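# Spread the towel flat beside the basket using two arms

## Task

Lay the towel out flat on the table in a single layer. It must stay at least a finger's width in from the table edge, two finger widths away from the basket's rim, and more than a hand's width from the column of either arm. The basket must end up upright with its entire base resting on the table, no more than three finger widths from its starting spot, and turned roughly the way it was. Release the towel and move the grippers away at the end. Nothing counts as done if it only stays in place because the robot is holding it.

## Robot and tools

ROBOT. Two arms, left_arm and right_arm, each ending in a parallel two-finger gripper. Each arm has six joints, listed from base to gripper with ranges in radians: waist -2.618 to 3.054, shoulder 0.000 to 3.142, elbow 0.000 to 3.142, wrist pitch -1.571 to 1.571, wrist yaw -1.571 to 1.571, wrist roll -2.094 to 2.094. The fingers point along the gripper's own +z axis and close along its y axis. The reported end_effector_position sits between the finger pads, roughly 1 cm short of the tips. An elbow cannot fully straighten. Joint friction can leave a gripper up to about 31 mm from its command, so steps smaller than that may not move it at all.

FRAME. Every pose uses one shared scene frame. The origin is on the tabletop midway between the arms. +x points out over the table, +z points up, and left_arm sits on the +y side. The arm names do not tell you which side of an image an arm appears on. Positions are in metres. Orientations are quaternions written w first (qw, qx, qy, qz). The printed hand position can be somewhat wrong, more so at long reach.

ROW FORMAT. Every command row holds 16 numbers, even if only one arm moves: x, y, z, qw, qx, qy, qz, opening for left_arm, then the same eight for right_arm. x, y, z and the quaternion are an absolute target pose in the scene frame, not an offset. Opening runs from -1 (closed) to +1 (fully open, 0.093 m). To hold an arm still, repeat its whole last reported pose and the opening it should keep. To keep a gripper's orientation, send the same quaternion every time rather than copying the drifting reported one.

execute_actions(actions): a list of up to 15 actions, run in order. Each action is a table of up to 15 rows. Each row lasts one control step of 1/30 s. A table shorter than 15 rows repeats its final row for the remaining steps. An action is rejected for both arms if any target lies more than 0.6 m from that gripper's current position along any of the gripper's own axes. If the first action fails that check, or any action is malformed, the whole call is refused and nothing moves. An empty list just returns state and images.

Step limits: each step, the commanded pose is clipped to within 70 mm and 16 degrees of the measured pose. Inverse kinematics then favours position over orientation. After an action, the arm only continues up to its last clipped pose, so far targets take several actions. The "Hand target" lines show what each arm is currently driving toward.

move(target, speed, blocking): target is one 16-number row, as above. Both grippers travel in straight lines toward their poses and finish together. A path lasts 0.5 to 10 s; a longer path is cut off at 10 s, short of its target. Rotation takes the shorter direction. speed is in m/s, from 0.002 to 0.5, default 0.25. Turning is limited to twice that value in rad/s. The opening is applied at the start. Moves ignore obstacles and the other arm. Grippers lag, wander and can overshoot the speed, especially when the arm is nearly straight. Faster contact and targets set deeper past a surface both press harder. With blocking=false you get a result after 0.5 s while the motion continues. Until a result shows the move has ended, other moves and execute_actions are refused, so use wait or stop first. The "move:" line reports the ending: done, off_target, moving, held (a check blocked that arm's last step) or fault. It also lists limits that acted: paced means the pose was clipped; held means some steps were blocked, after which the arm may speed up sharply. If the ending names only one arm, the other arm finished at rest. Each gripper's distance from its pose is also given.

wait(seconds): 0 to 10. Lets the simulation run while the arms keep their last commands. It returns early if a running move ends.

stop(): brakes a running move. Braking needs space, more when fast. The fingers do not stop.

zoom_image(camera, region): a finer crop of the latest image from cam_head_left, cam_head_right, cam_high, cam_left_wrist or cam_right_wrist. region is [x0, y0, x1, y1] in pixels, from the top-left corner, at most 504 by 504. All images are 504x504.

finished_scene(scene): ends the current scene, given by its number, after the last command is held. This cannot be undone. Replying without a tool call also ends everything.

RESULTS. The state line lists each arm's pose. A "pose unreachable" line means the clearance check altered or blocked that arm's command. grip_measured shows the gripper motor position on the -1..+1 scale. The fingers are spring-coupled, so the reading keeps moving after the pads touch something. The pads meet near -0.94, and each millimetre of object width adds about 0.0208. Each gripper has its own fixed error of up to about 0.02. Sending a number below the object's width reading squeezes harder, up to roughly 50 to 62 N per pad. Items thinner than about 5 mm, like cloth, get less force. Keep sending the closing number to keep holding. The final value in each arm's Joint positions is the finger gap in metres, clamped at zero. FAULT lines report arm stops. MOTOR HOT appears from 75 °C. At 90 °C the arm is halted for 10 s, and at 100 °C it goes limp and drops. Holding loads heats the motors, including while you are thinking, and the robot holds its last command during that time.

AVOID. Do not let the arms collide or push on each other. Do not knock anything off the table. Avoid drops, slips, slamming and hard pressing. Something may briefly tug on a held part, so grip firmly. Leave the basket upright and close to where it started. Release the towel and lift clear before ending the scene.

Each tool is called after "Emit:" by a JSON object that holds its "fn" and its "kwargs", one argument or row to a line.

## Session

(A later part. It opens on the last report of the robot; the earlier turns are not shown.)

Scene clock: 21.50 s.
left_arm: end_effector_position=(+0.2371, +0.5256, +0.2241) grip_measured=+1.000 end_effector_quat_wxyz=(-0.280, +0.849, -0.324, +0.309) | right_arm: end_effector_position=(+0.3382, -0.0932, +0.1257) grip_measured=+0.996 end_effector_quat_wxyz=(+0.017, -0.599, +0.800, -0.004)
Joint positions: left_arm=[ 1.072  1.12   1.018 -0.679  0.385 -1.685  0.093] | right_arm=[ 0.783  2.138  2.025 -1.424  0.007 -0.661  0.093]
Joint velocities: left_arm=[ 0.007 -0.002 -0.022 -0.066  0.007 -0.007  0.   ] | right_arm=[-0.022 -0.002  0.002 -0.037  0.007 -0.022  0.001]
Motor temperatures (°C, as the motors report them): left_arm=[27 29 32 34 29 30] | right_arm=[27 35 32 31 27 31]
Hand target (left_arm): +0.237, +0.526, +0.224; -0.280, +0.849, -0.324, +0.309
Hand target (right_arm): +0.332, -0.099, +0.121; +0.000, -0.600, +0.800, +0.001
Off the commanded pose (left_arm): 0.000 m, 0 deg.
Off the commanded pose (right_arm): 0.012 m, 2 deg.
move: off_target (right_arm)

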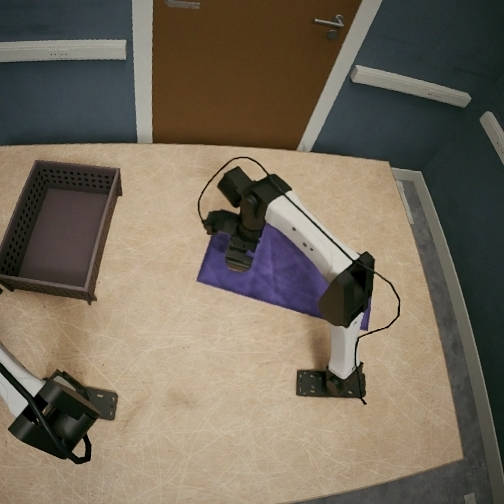

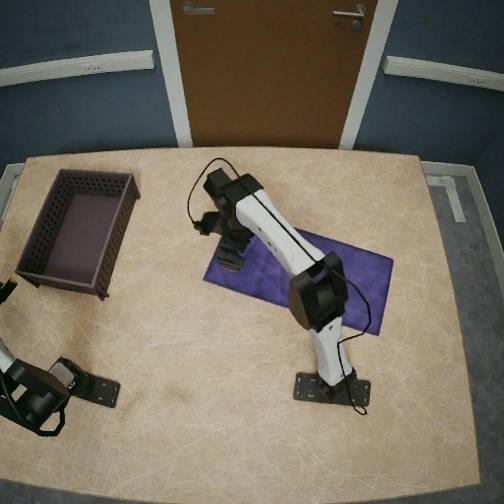

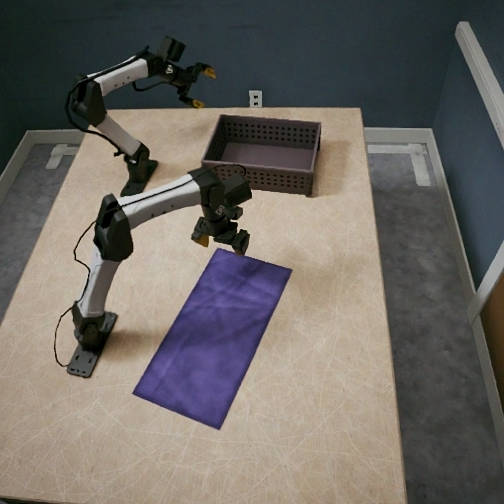

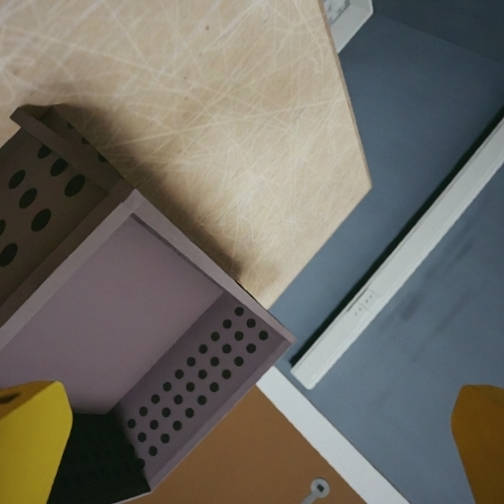

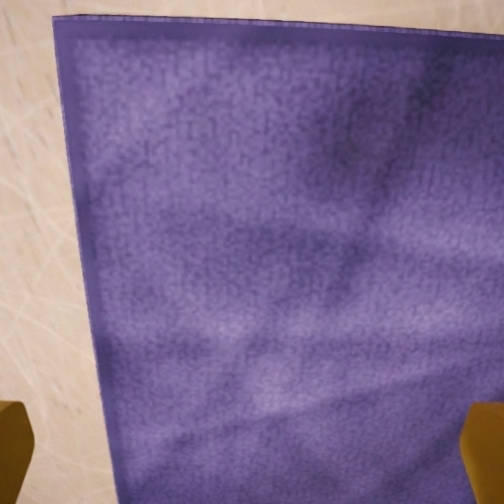

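Emit:
{"fn": "move", "kwargs": {
  "target": [0.2371,0.5256,0.2241,-0.28,0.849,-0.324,0.309,1, 0.3,-0.55,0.25,0,0,1,0,1]
}}

Emit:
{"fn": "zoom_image", "kwargs": {
  "camera": "cam_high",
  "region": [110,230,320,440]
}}

Emit:
{"fn": "zoom_image", "kwargs": {
  "camera": "cam_head_right",
  "region": [190,190,410,350]
}}

Scene clock: 24.70 s.
left_arm: end_effector_position=(+0.2371, +0.5256, +0.2241) grip_measured=+1.000 end_effector_quat_wxyz=(-0.280, +0.849, -0.324, +0.309) | right_arm: end_effector_position=(+0.3075, -0.5449, +0.2484) grip_measured=+0.997 end_effector_quat_wxyz=(+0.106, -0.005, +0.993, -0.058)
Joint positions: left_arm=[ 1.072  1.12   1.018 -0.679  0.385 -1.685  0.093] | right_arm=[-0.441  1.844  2.081 -1.567 -0.026 -0.605  0.093]
Joint velocities: left_arm=[ 0.012 -0.002 -0.007  0.007 -0.051 -0.022  0.   ] | right_arm=[-0.012  0.012  0.022  0.007 -0.037  0.037  0.   ]
Motor temperatures (°C, as the motors report them): left_arm=[27 29 32 35 29 30] | right_arm=[27 36 32 31 27 31]
Hand target (left_arm): +0.237, +0.526, +0.224; -0.280, +0.849, -0.324, +0.309
Hand target (right_arm): +0.310, -0.547, +0.249; +0.110, +0.001, +0.992, -0.056
Off the commanded pose (left_arm): 0.000 m, 0 deg.
Off the commanded pose (right_arm): 0.009 m, 14 deg.
joint sent to its limit (right arm) — the command would take joint 4 (wrist pitch) past its lower limit, so that joint was sent only as far as its limit.
move: off_target (right_arm)

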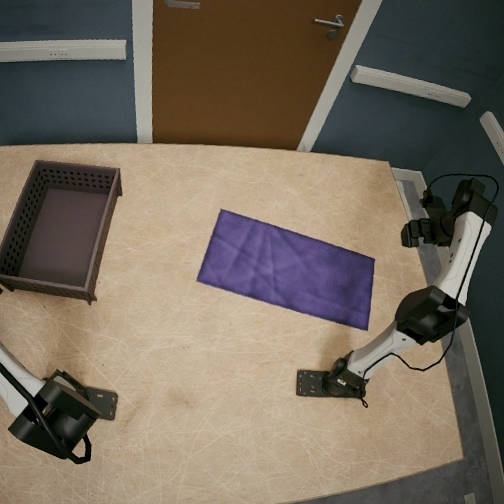

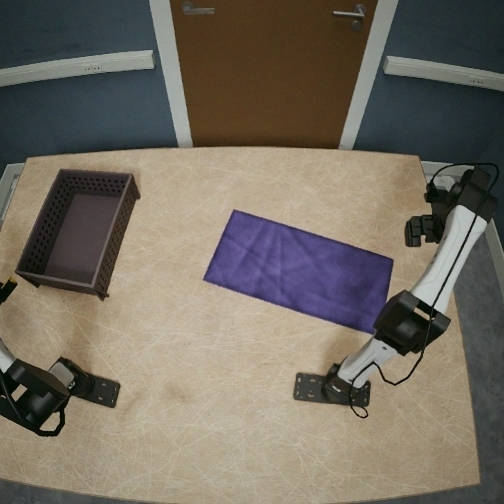

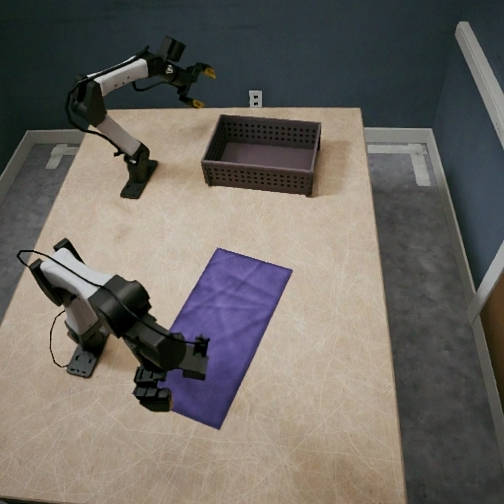

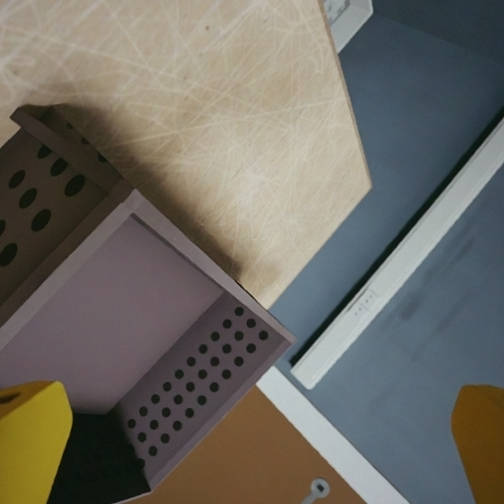

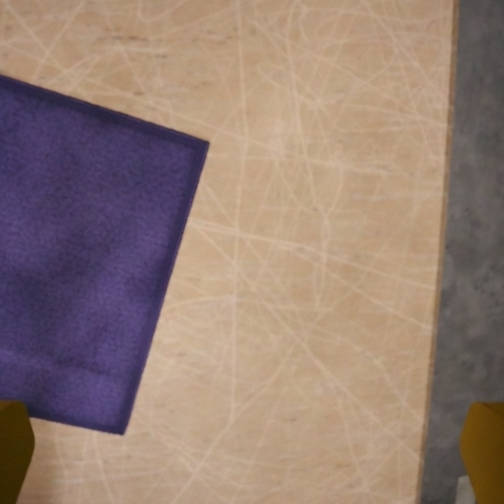

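Region (110, 230, 320, 440) of cam_high's 504x504 image, scaled by 2.400, with more detail than that image has.

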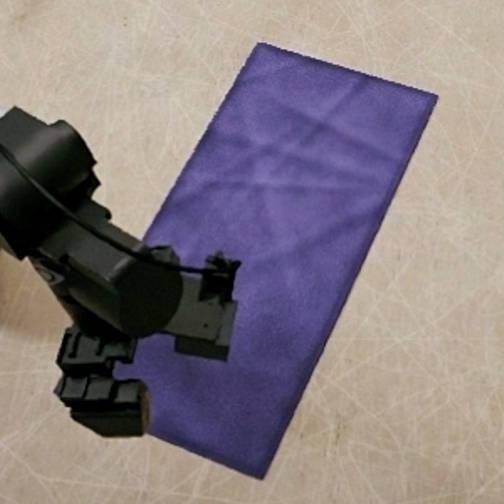

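Region (190, 190, 410, 350) of cam_head_right's 504x504 image, scaled by 2.291, with more detail than that image has; it fills the top 367 rows of this view, and the rest is white.

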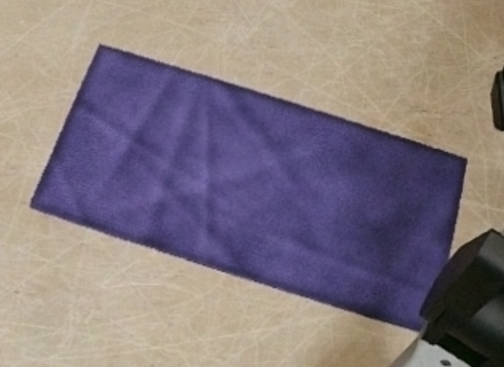

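Emit:
{"fn": "finished_scene", "kwargs": {
  "scene": 1
}}

The scene is finished: the task was done.


## Next scene

The same job, from a new start.

Emit:
{"fn": "execute_actions", "kwargs": {
  "actions": []
}}

Scene clock: 0.00 s.
left_arm: end_effector_position=(-0.0124, -0.0719, +0.2922) grip_measured=+1.000 end_effector_quat_wxyz=(-0.371, +0.151, +0.831, -0.386) | right_arm: end_effector_position=(+0.5158, -0.5428, +0.3482) grip_measured=+0.996 end_effector_quat_wxyz=(+0.696, +0.106, +0.674, +0.223)
Joint positions: left_arm=[-1.     1.669  1.644 -1.086  1.075 -1.099  0.093] | right_arm=[-0.421  1.871  1.488  0.476 -0.729  0.528  0.093]
Joint velocities: left_arm=[ 0.012 -0.012  0.007  0.022  0.007 -0.037  0.   ] | right_arm=[-0.002  0.002 -0.007  0.037 -0.007 -0.022  0.   ]
Motor temperatures (°C, as the motors report them): left_arm=[27 29 29 31 29 30] | right_arm=[27 29 31 31 27 31]
Hand target (left_arm): -0.012, -0.072, +0.292; -0.371, +0.151, +0.831, -0.386
Hand target (right_arm): +0.516, -0.543, +0.348; +0.696, +0.106, +0.674, +0.223

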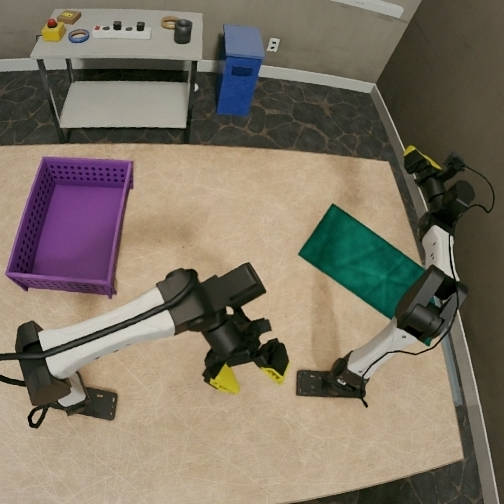

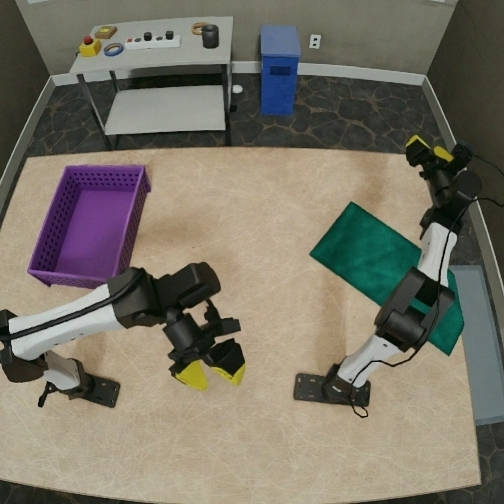

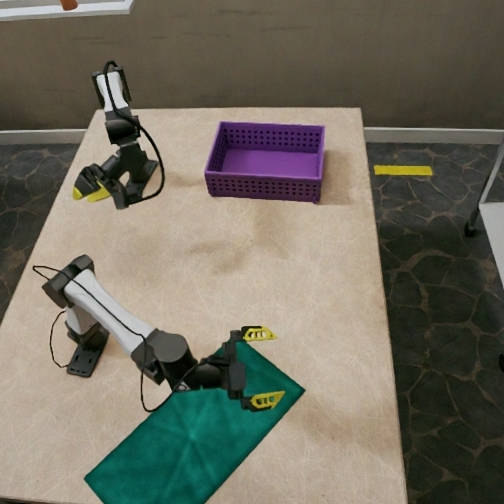

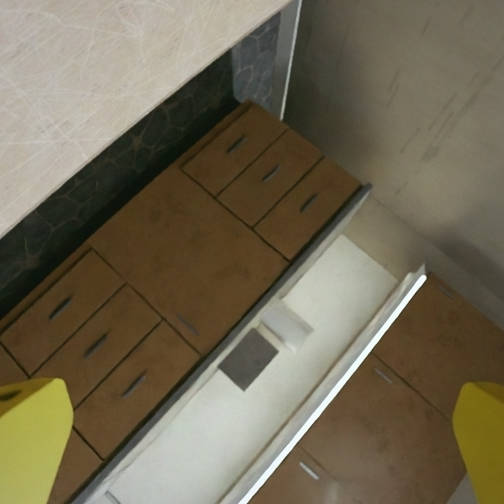

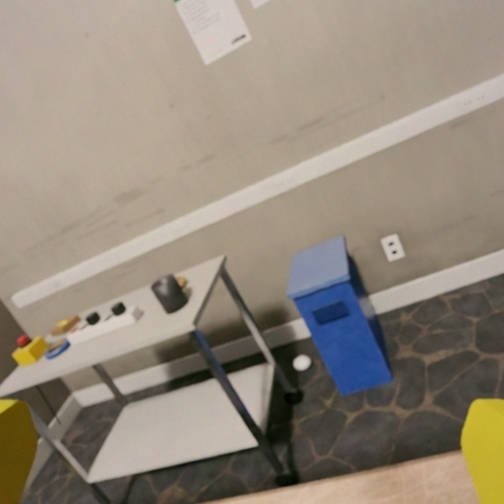

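Emit:
{"fn": "move", "kwargs": {
  "target": [0.15,0.3,0.3,-0.371,0.151,0.831,-0.386,1, 0.42,-0.38,0.07,0,-0.42,0.907,0,1]
}}

Scene clock: 8.33 s.
left_arm: end_effector_position=(+0.1520, +0.2976, +0.3019) grip_measured=+1.000 end_effector_quat_wxyz=(+0.294, -0.061, +0.944, -0.138) | right_arm: end_effector_position=(+0.4080, -0.3803, +0.0750) grip_measured=+0.996 end_effector_quat_wxyz=(+0.003, -0.414, +0.910, +0.006)
Joint positions: left_arm=[ 0.433  0.887  1.437 -1.558  0.369  0.016  0.093] | right_arm=[ 0.05   2.139  1.825 -1.258 -0.013 -0.96   0.093]
Joint velocities: left_arm=[-0.017  0.002  0.007  0.007 -0.081  0.022  0.   ] | right_arm=[ 0.012  0.002 -0.002  0.051  0.007 -0.022  0.001]
Motor temperatures (°C, as the motors report them): left_arm=[27 29 30 32 29 30] | right_arm=[27 32 33 32 27 31]
Hand target (left_arm): +0.156, +0.299, +0.301; +0.283, -0.055, +0.948, -0.134
Hand target (right_arm): +0.411, -0.380, +0.075; -0.001, -0.419, +0.908, +0.002
Off the commanded pose (left_arm): 0.004 m, 88 deg; orientation clipped at the last step of the last action.
Off the commanded pose (right_arm): 0.013 m, 1 deg.
joint sent to its limit (left arm) — the command would take joint 4 (wrist pitch) past its lower limit, so that joint was sent only as far as its limit.
move: off_target (left_arm, right_arm); limits=paced

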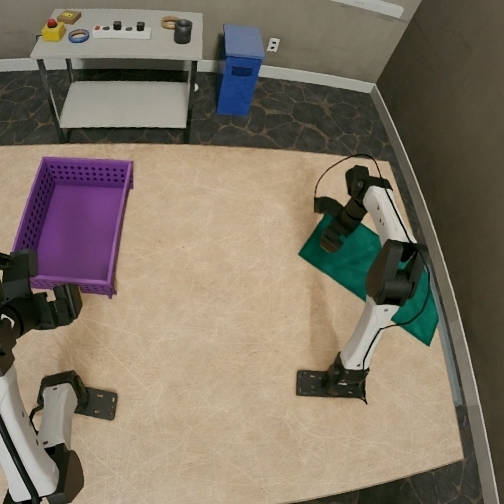

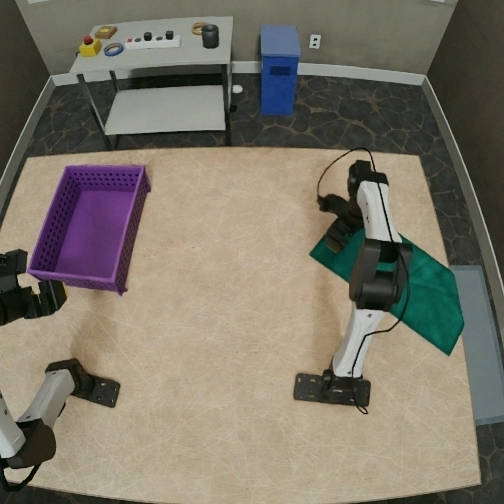

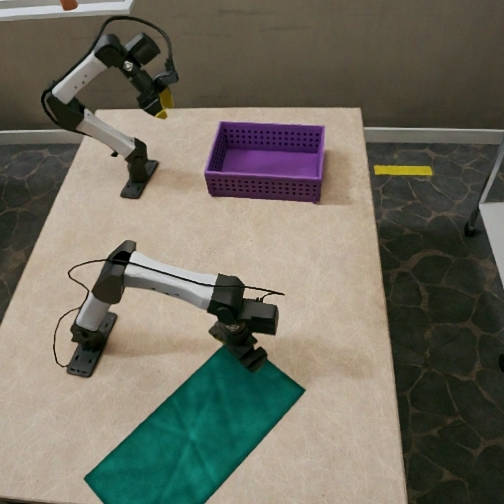

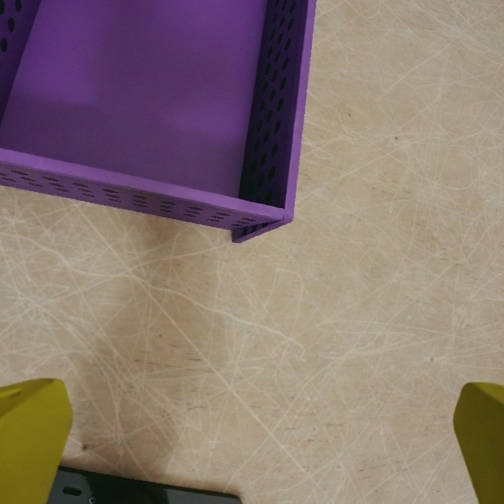

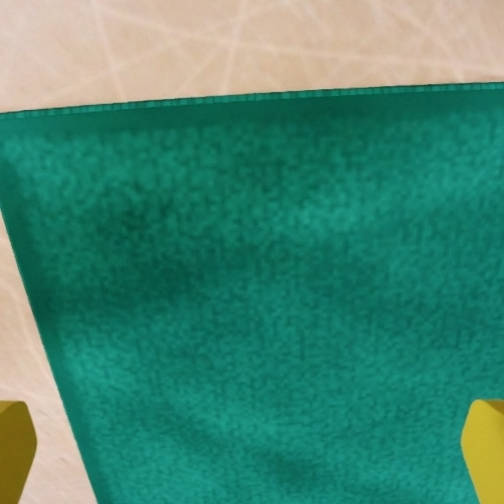

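Emit:
{"fn": "move", "kwargs": {
  "target": [0.152,0.298,0.302,0.294,-0.061,0.944,-0.138,1, 0.455,-0.39,-0.003,0,-0.42,0.907,0,1],
  "speed": 0.08
}}

Emit:
{"fn": "move", "kwargs": {
  "target": [0.152,0.298,0.302,0.294,-0.061,0.944,-0.138,1, 0.44,-0.2,-0.005,0,-0.52,0.854,0,1],
  "speed": 0.1
}}

Emit:
{"fn": "move", "kwargs": {
  "target": [0.152,0.298,0.302,0.294,-0.061,0.944,-0.138,1, 0.38,-0.02,-0.005,0,-0.64,0.768,0,1],
  "speed": 0.1
}}

Emit:
{"fn": "move", "kwargs": {
  "target": [0.152,0.298,0.302,0.294,-0.061,0.944,-0.138,1, 0.36,-0.1,0.1,0,-0.64,0.768,0,1]
}}

Emit:
{"fn": "move", "kwargs": {
  "target": [0.152,0.298,0.302,0.294,-0.061,0.944,-0.138,1, 0.3,-0.55,0.25,0.1,0,0.99,0,1]
}}

Scene clock: 10.10 s.
left_arm: end_effector_position=(+0.1520, +0.2977, +0.3019) grip_measured=+1.000 end_effector_quat_wxyz=(+0.294, -0.059, +0.944, -0.137) | right_arm: end_effector_position=(+0.4447, -0.3850, +0.0084) grip_measured=+0.996 end_effector_quat_wxyz=(-0.003, -0.418, +0.908, +0.007)
Joint positions: left_arm=[ 0.433  0.887  1.437 -1.558  0.368  0.019  0.093] | right_arm=[ 0.05   2.353  1.913 -1.143 -0.008 -0.97   0.093]
Joint velocities: left_arm=[ 0.012 -0.002 -0.007 -0.022 -0.066 -0.037  0.   ] | right_arm=[-0.007  0.012  0.027 -0.022 -0.037 -0.007  0.001]
Motor temperatures (°C, as the motors report them): left_arm=[27 29 30 32 29 30] | right_arm=[27 32 33 32 27 31]
Hand target (left_arm): +0.152, +0.298, +0.302; +0.294, -0.061, +0.944, -0.138
Hand target (right_arm): +0.453, -0.389, -0.003; +0.000, -0.420, +0.907, -0.000
Off the commanded pose (left_arm): 0.000 m, 0 deg.
Off the commanded pose (right_arm): 0.016 m, 1 deg.
move: off_target (right_arm)

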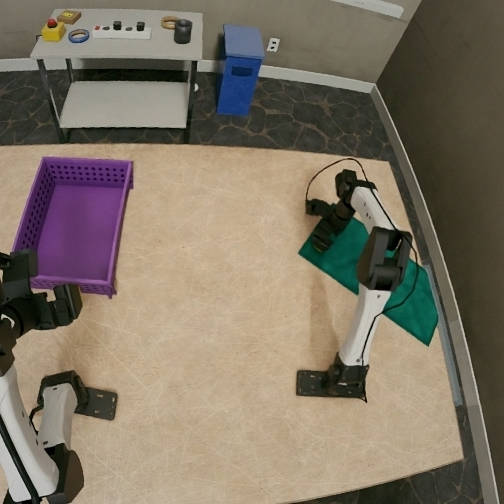

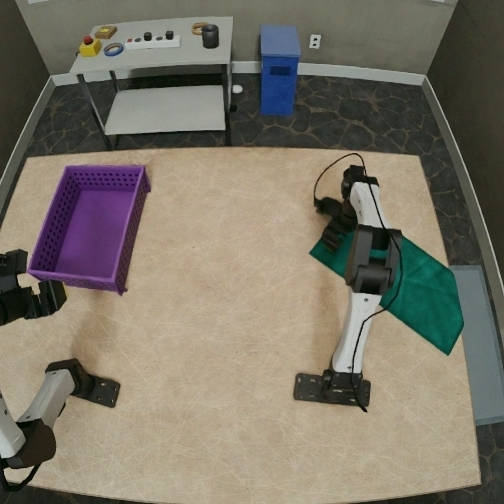

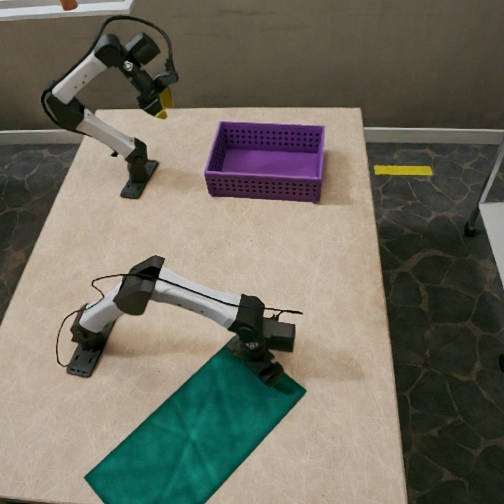

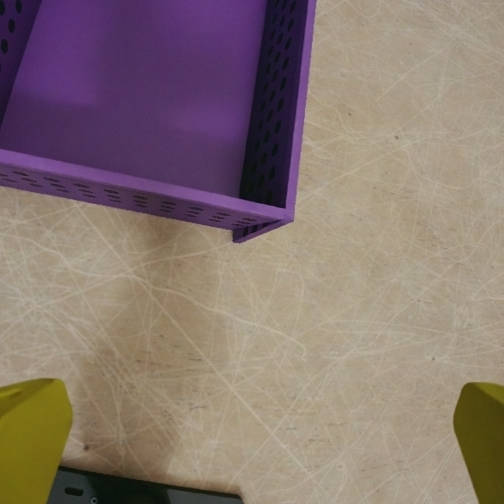

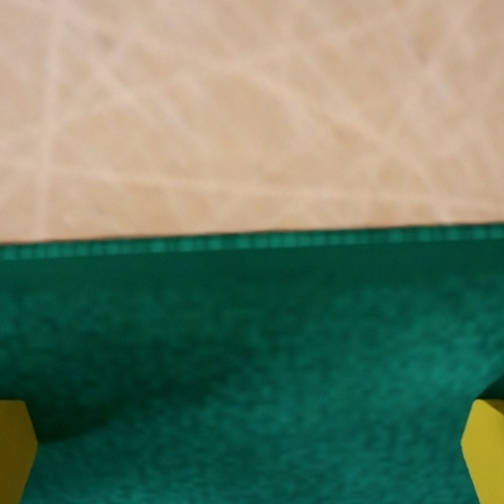

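Scene clock: 12.30 s.
left_arm: end_effector_position=(+0.1520, +0.2977, +0.3019) grip_measured=+1.000 end_effector_quat_wxyz=(+0.294, -0.059, +0.944, -0.137) | right_arm: end_effector_position=(+0.4357, -0.2153, +0.0098) grip_measured=+0.996 end_effector_quat_wxyz=(-0.003, -0.521, +0.853, -0.019)
Joint positions: left_arm=[ 0.433  0.887  1.437 -1.558  0.368  0.019  0.093] | right_arm=[ 0.444  2.358  1.927 -1.135  0.038 -0.81   0.093]
Joint velocities: left_arm=[-0.007 -0.007 -0.007 -0.022 -0.051  0.037  0.   ] | right_arm=[ 0.002  0.012 -0.012  0.095  0.007 -0.037  0.001]
Motor temperatures (°C, as the motors report them): left_arm=[27 29 30 33 29 30] | right_arm=[27 33 33 31 27 31]
Hand target (left_arm): +0.152, +0.298, +0.302; +0.294, -0.061, +0.944, -0.138
Hand target (right_arm): +0.436, -0.203, -0.005; -0.004, -0.520, +0.854, -0.004
Off the commanded pose (left_arm): 0.000 m, 0 deg.
Off the commanded pose (right_arm): 0.022 m, 2 deg.
move: off_target (right_arm)

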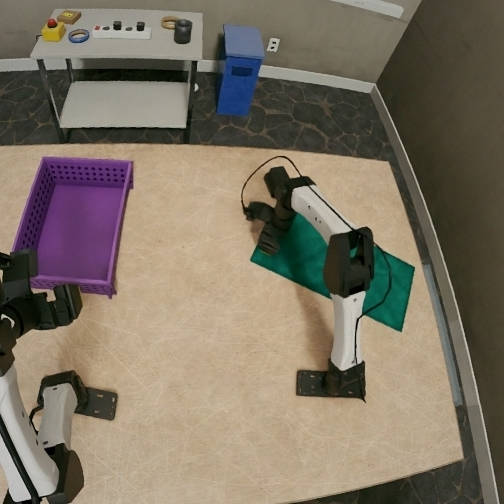

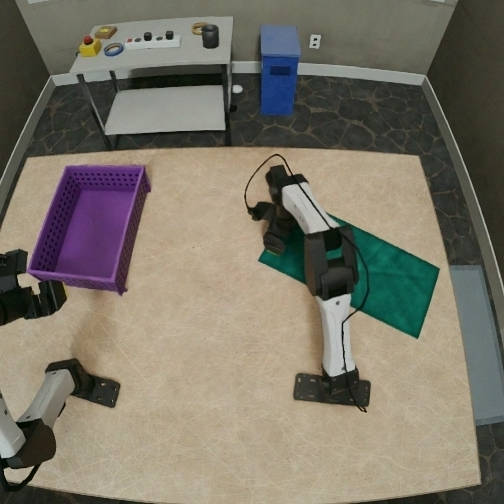

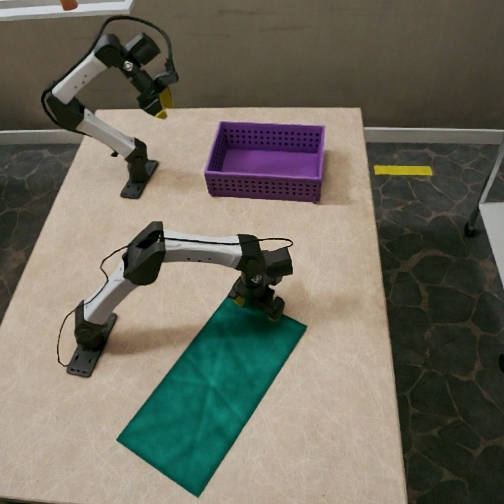

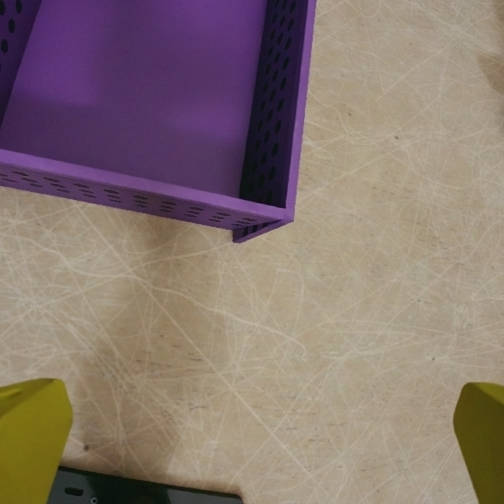

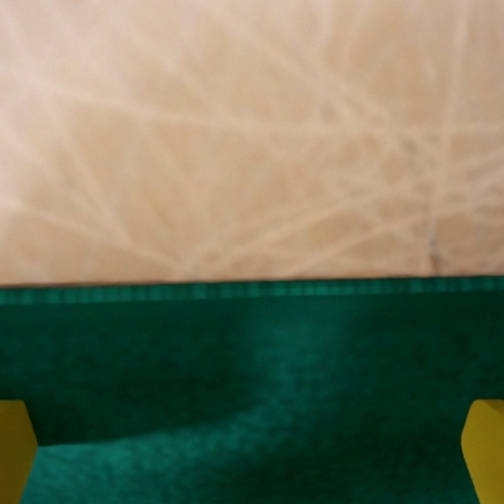

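Scene clock: 14.70 s.
left_arm: end_effector_position=(+0.1520, +0.2977, +0.3019) grip_measured=+1.000 end_effector_quat_wxyz=(+0.294, -0.059, +0.944, -0.137) | right_arm: end_effector_position=(+0.3852, -0.0362, +0.0105) grip_measured=+0.996 end_effector_quat_wxyz=(-0.005, +0.639, -0.769, +0.024)
Joint positions: left_arm=[ 0.433  0.887  1.437 -1.558  0.368  0.019  0.093] | right_arm=[ 0.834  2.537  2.254 -1.276  0.047 -0.711  0.093]
Joint velocities: left_arm=[-0.007 -0.007 -0.002 -0.037 -0.022 -0.022  0.   ] | right_arm=[ 0.007  0.012  0.022 -0.037  0.022  0.022  0.   ]
Motor temperatures (°C, as the motors report them): left_arm=[27 29 31 33 29 30] | right_arm=[27 34 33 31 27 31]
Hand target (left_arm): +0.152, +0.298, +0.302; +0.294, -0.061, +0.944, -0.138
Hand target (right_arm): +0.378, -0.024, -0.005; -0.002, -0.640, +0.768, -0.006
Off the commanded pose (left_arm): 0.000 m, 0 deg.
Off the commanded pose (right_arm): 0.023 m, 3 deg.
move: off_target (right_arm)

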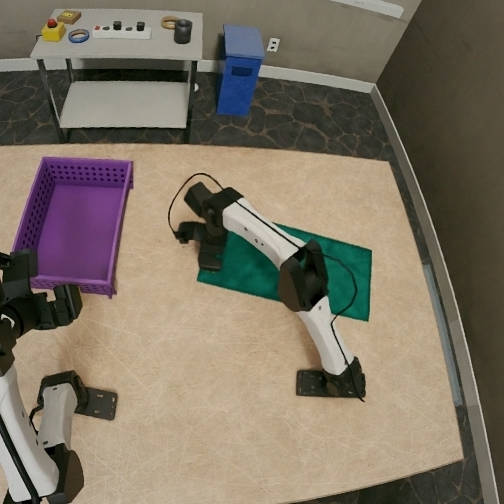

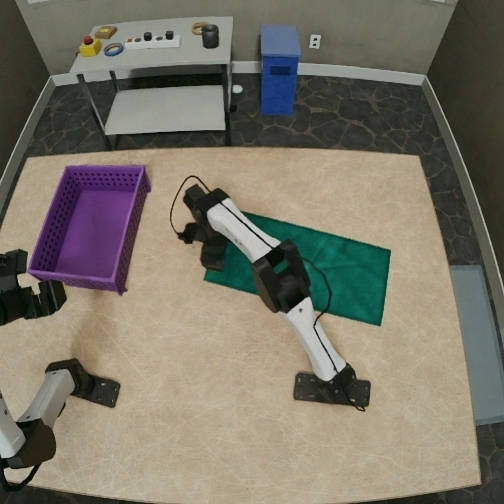

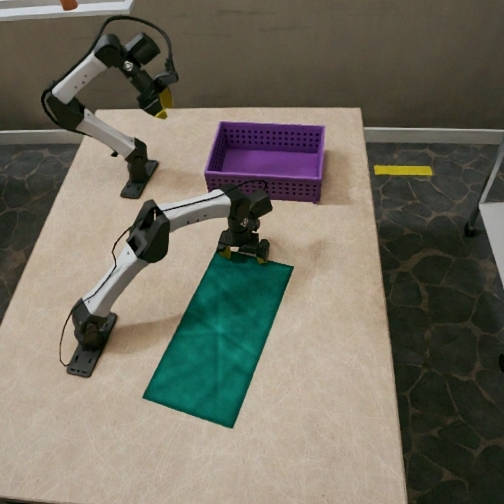

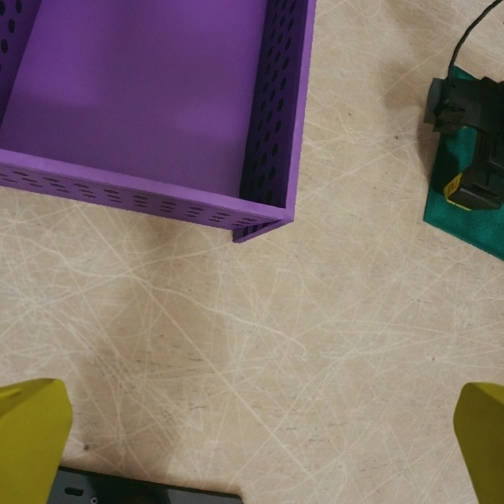

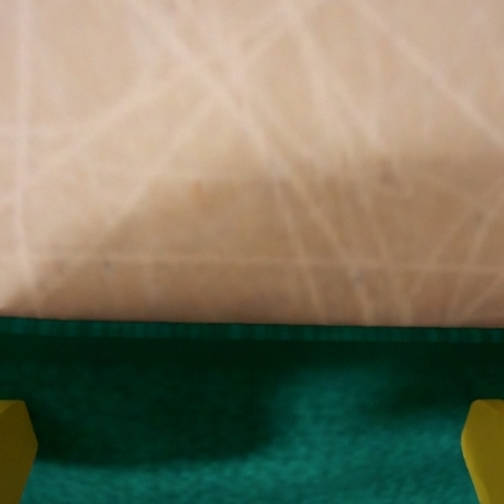

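Scene clock: 15.77 s.
left_arm: end_effector_position=(+0.1520, +0.2977, +0.3019) grip_measured=+1.000 end_effector_quat_wxyz=(+0.294, -0.059, +0.944, -0.137) | right_arm: end_effector_position=(+0.3694, -0.0948, +0.1078) grip_measured=+0.996 end_effector_quat_wxyz=(-0.019, +0.638, -0.770, +0.006)
Joint positions: left_arm=[ 0.433  0.887  1.437 -1.558  0.368  0.019  0.093] | right_arm=[ 0.739  2.247  2.128 -1.413  0.007 -0.803  0.093]
Joint velocities: left_arm=[-0.007  0.007 -0.012  0.139  0.022 -0.066  0.   ] | right_arm=[ 0.002 -0.007 -0.027  0.022 -0.022  0.022 -0.001]
Motor temperatures (°C, as the motors report them): left_arm=[27 29 31 33 29 30] | right_arm=[27 35 33 31 27 31]
Hand target (left_arm): +0.152, +0.298, +0.302; +0.294, -0.061, +0.944, -0.138
Hand target (right_arm): +0.362, -0.099, +0.101; +0.001, -0.640, +0.768, +0.001
Off the commanded pose (left_arm): 0.000 m, 0 deg.
Off the commanded pose (right_arm): 0.013 m, 2 deg.
move: off_target (right_arm)

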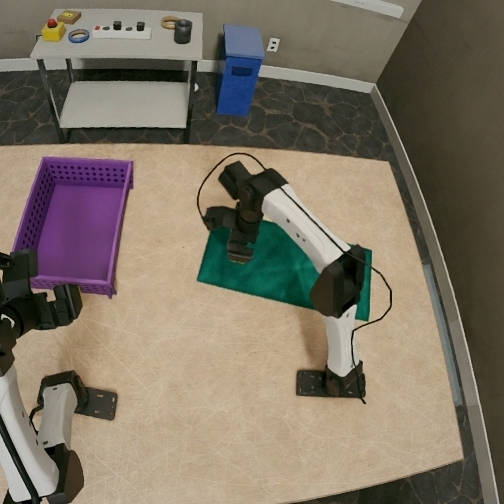

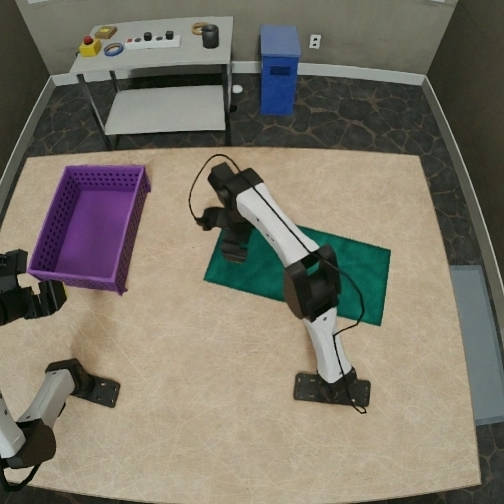

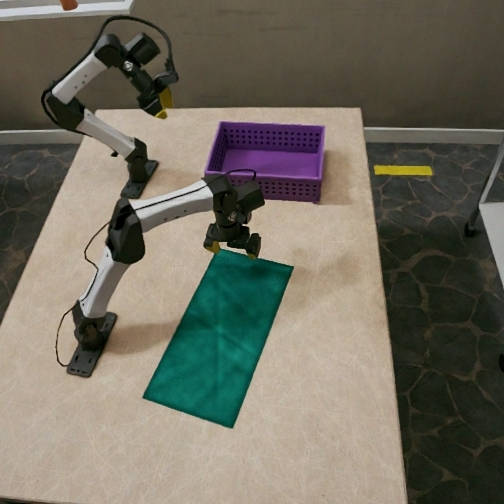

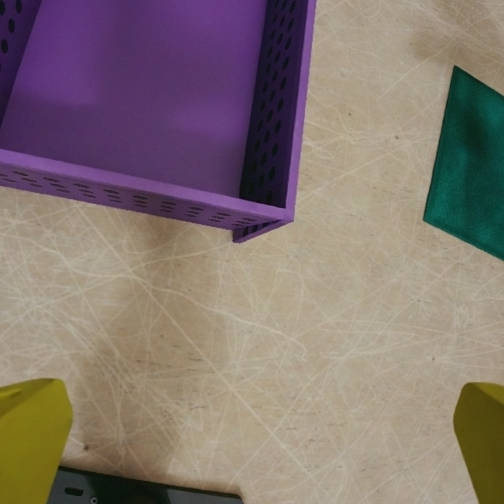

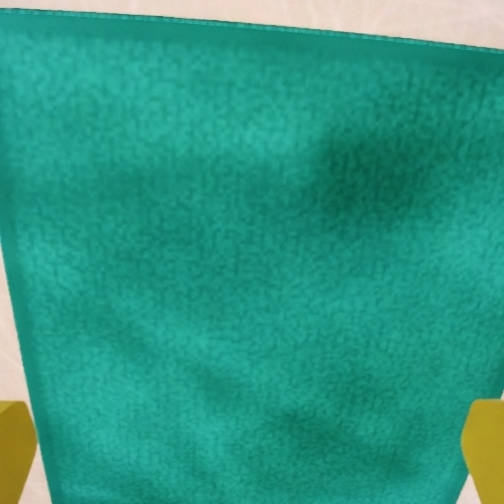

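Scene clock: 18.93 s.
left_arm: end_effector_position=(+0.1520, +0.2977, +0.3019) grip_measured=+1.000 end_effector_quat_wxyz=(+0.294, -0.059, +0.944, -0.137) | right_arm: end_effector_position=(+0.3083, -0.5467, +0.2503) grip_measured=+0.997 end_effector_quat_wxyz=(+0.141, -0.002, +0.990, -0.018)
Joint positions: left_arm=[ 0.433  0.887  1.437 -1.558  0.368  0.019  0.093] | right_arm=[-0.496  1.843  2.081 -1.56  -0.143 -0.64   0.093]
Joint velocities: left_arm=[ 0.002 -0.002 -0.007 -0.022 -0.066  0.022  0.   ] | right_arm=[-0.002 -0.002 -0.002  0.007  0.037 -0.037 -0.   ]
Motor temperatures (°C, as the motors report them): left_arm=[27 29 31 34 29 30] | right_arm=[27 35 34 31 27 31]
Hand target (left_arm): +0.152, +0.298, +0.302; +0.294, -0.061, +0.944, -0.138
Hand target (right_arm): +0.311, -0.548, +0.250; +0.142, +0.004, +0.990, -0.010
Off the commanded pose (left_arm): 0.000 m, 0 deg.
Off the commanded pose (right_arm): 0.009 m, 5 deg.
joint sent to its limit (right arm) — the command would take joint 4 (wrist pitch) past its lower limit, so that joint was sent only as far as its limit.
move: off_target (right_arm)

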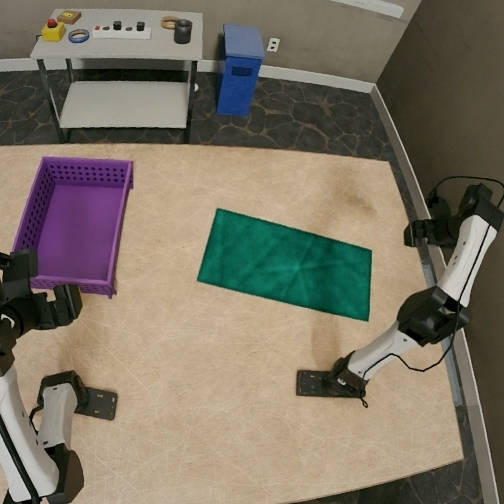

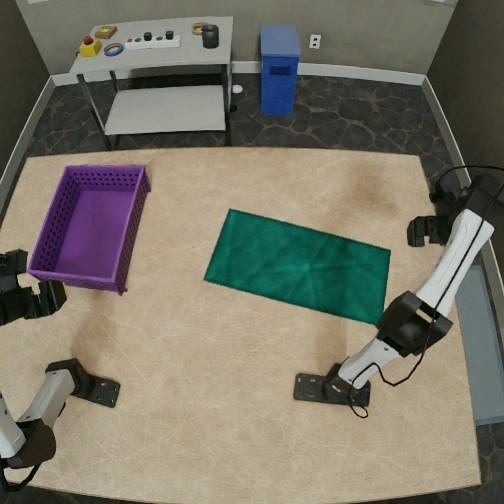

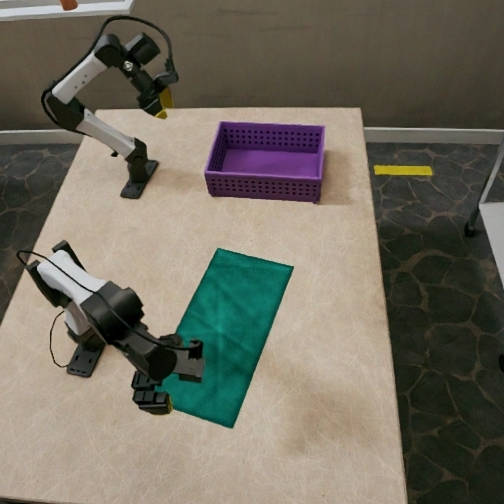

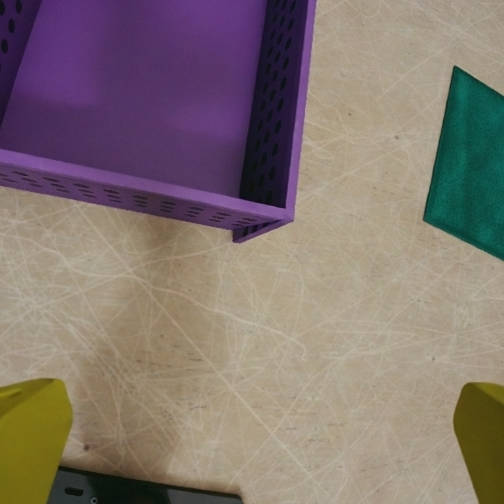

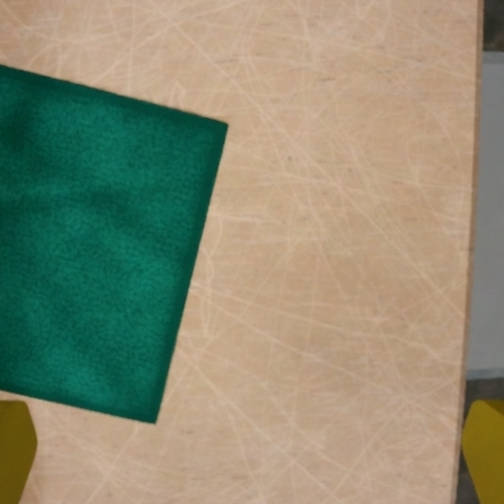

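Same size and placement as the end of scene 1.

Emit:
{"fn": "finished_scene", "kwargs": {
  "scene": 2
}}

The scene is finished: the task was done.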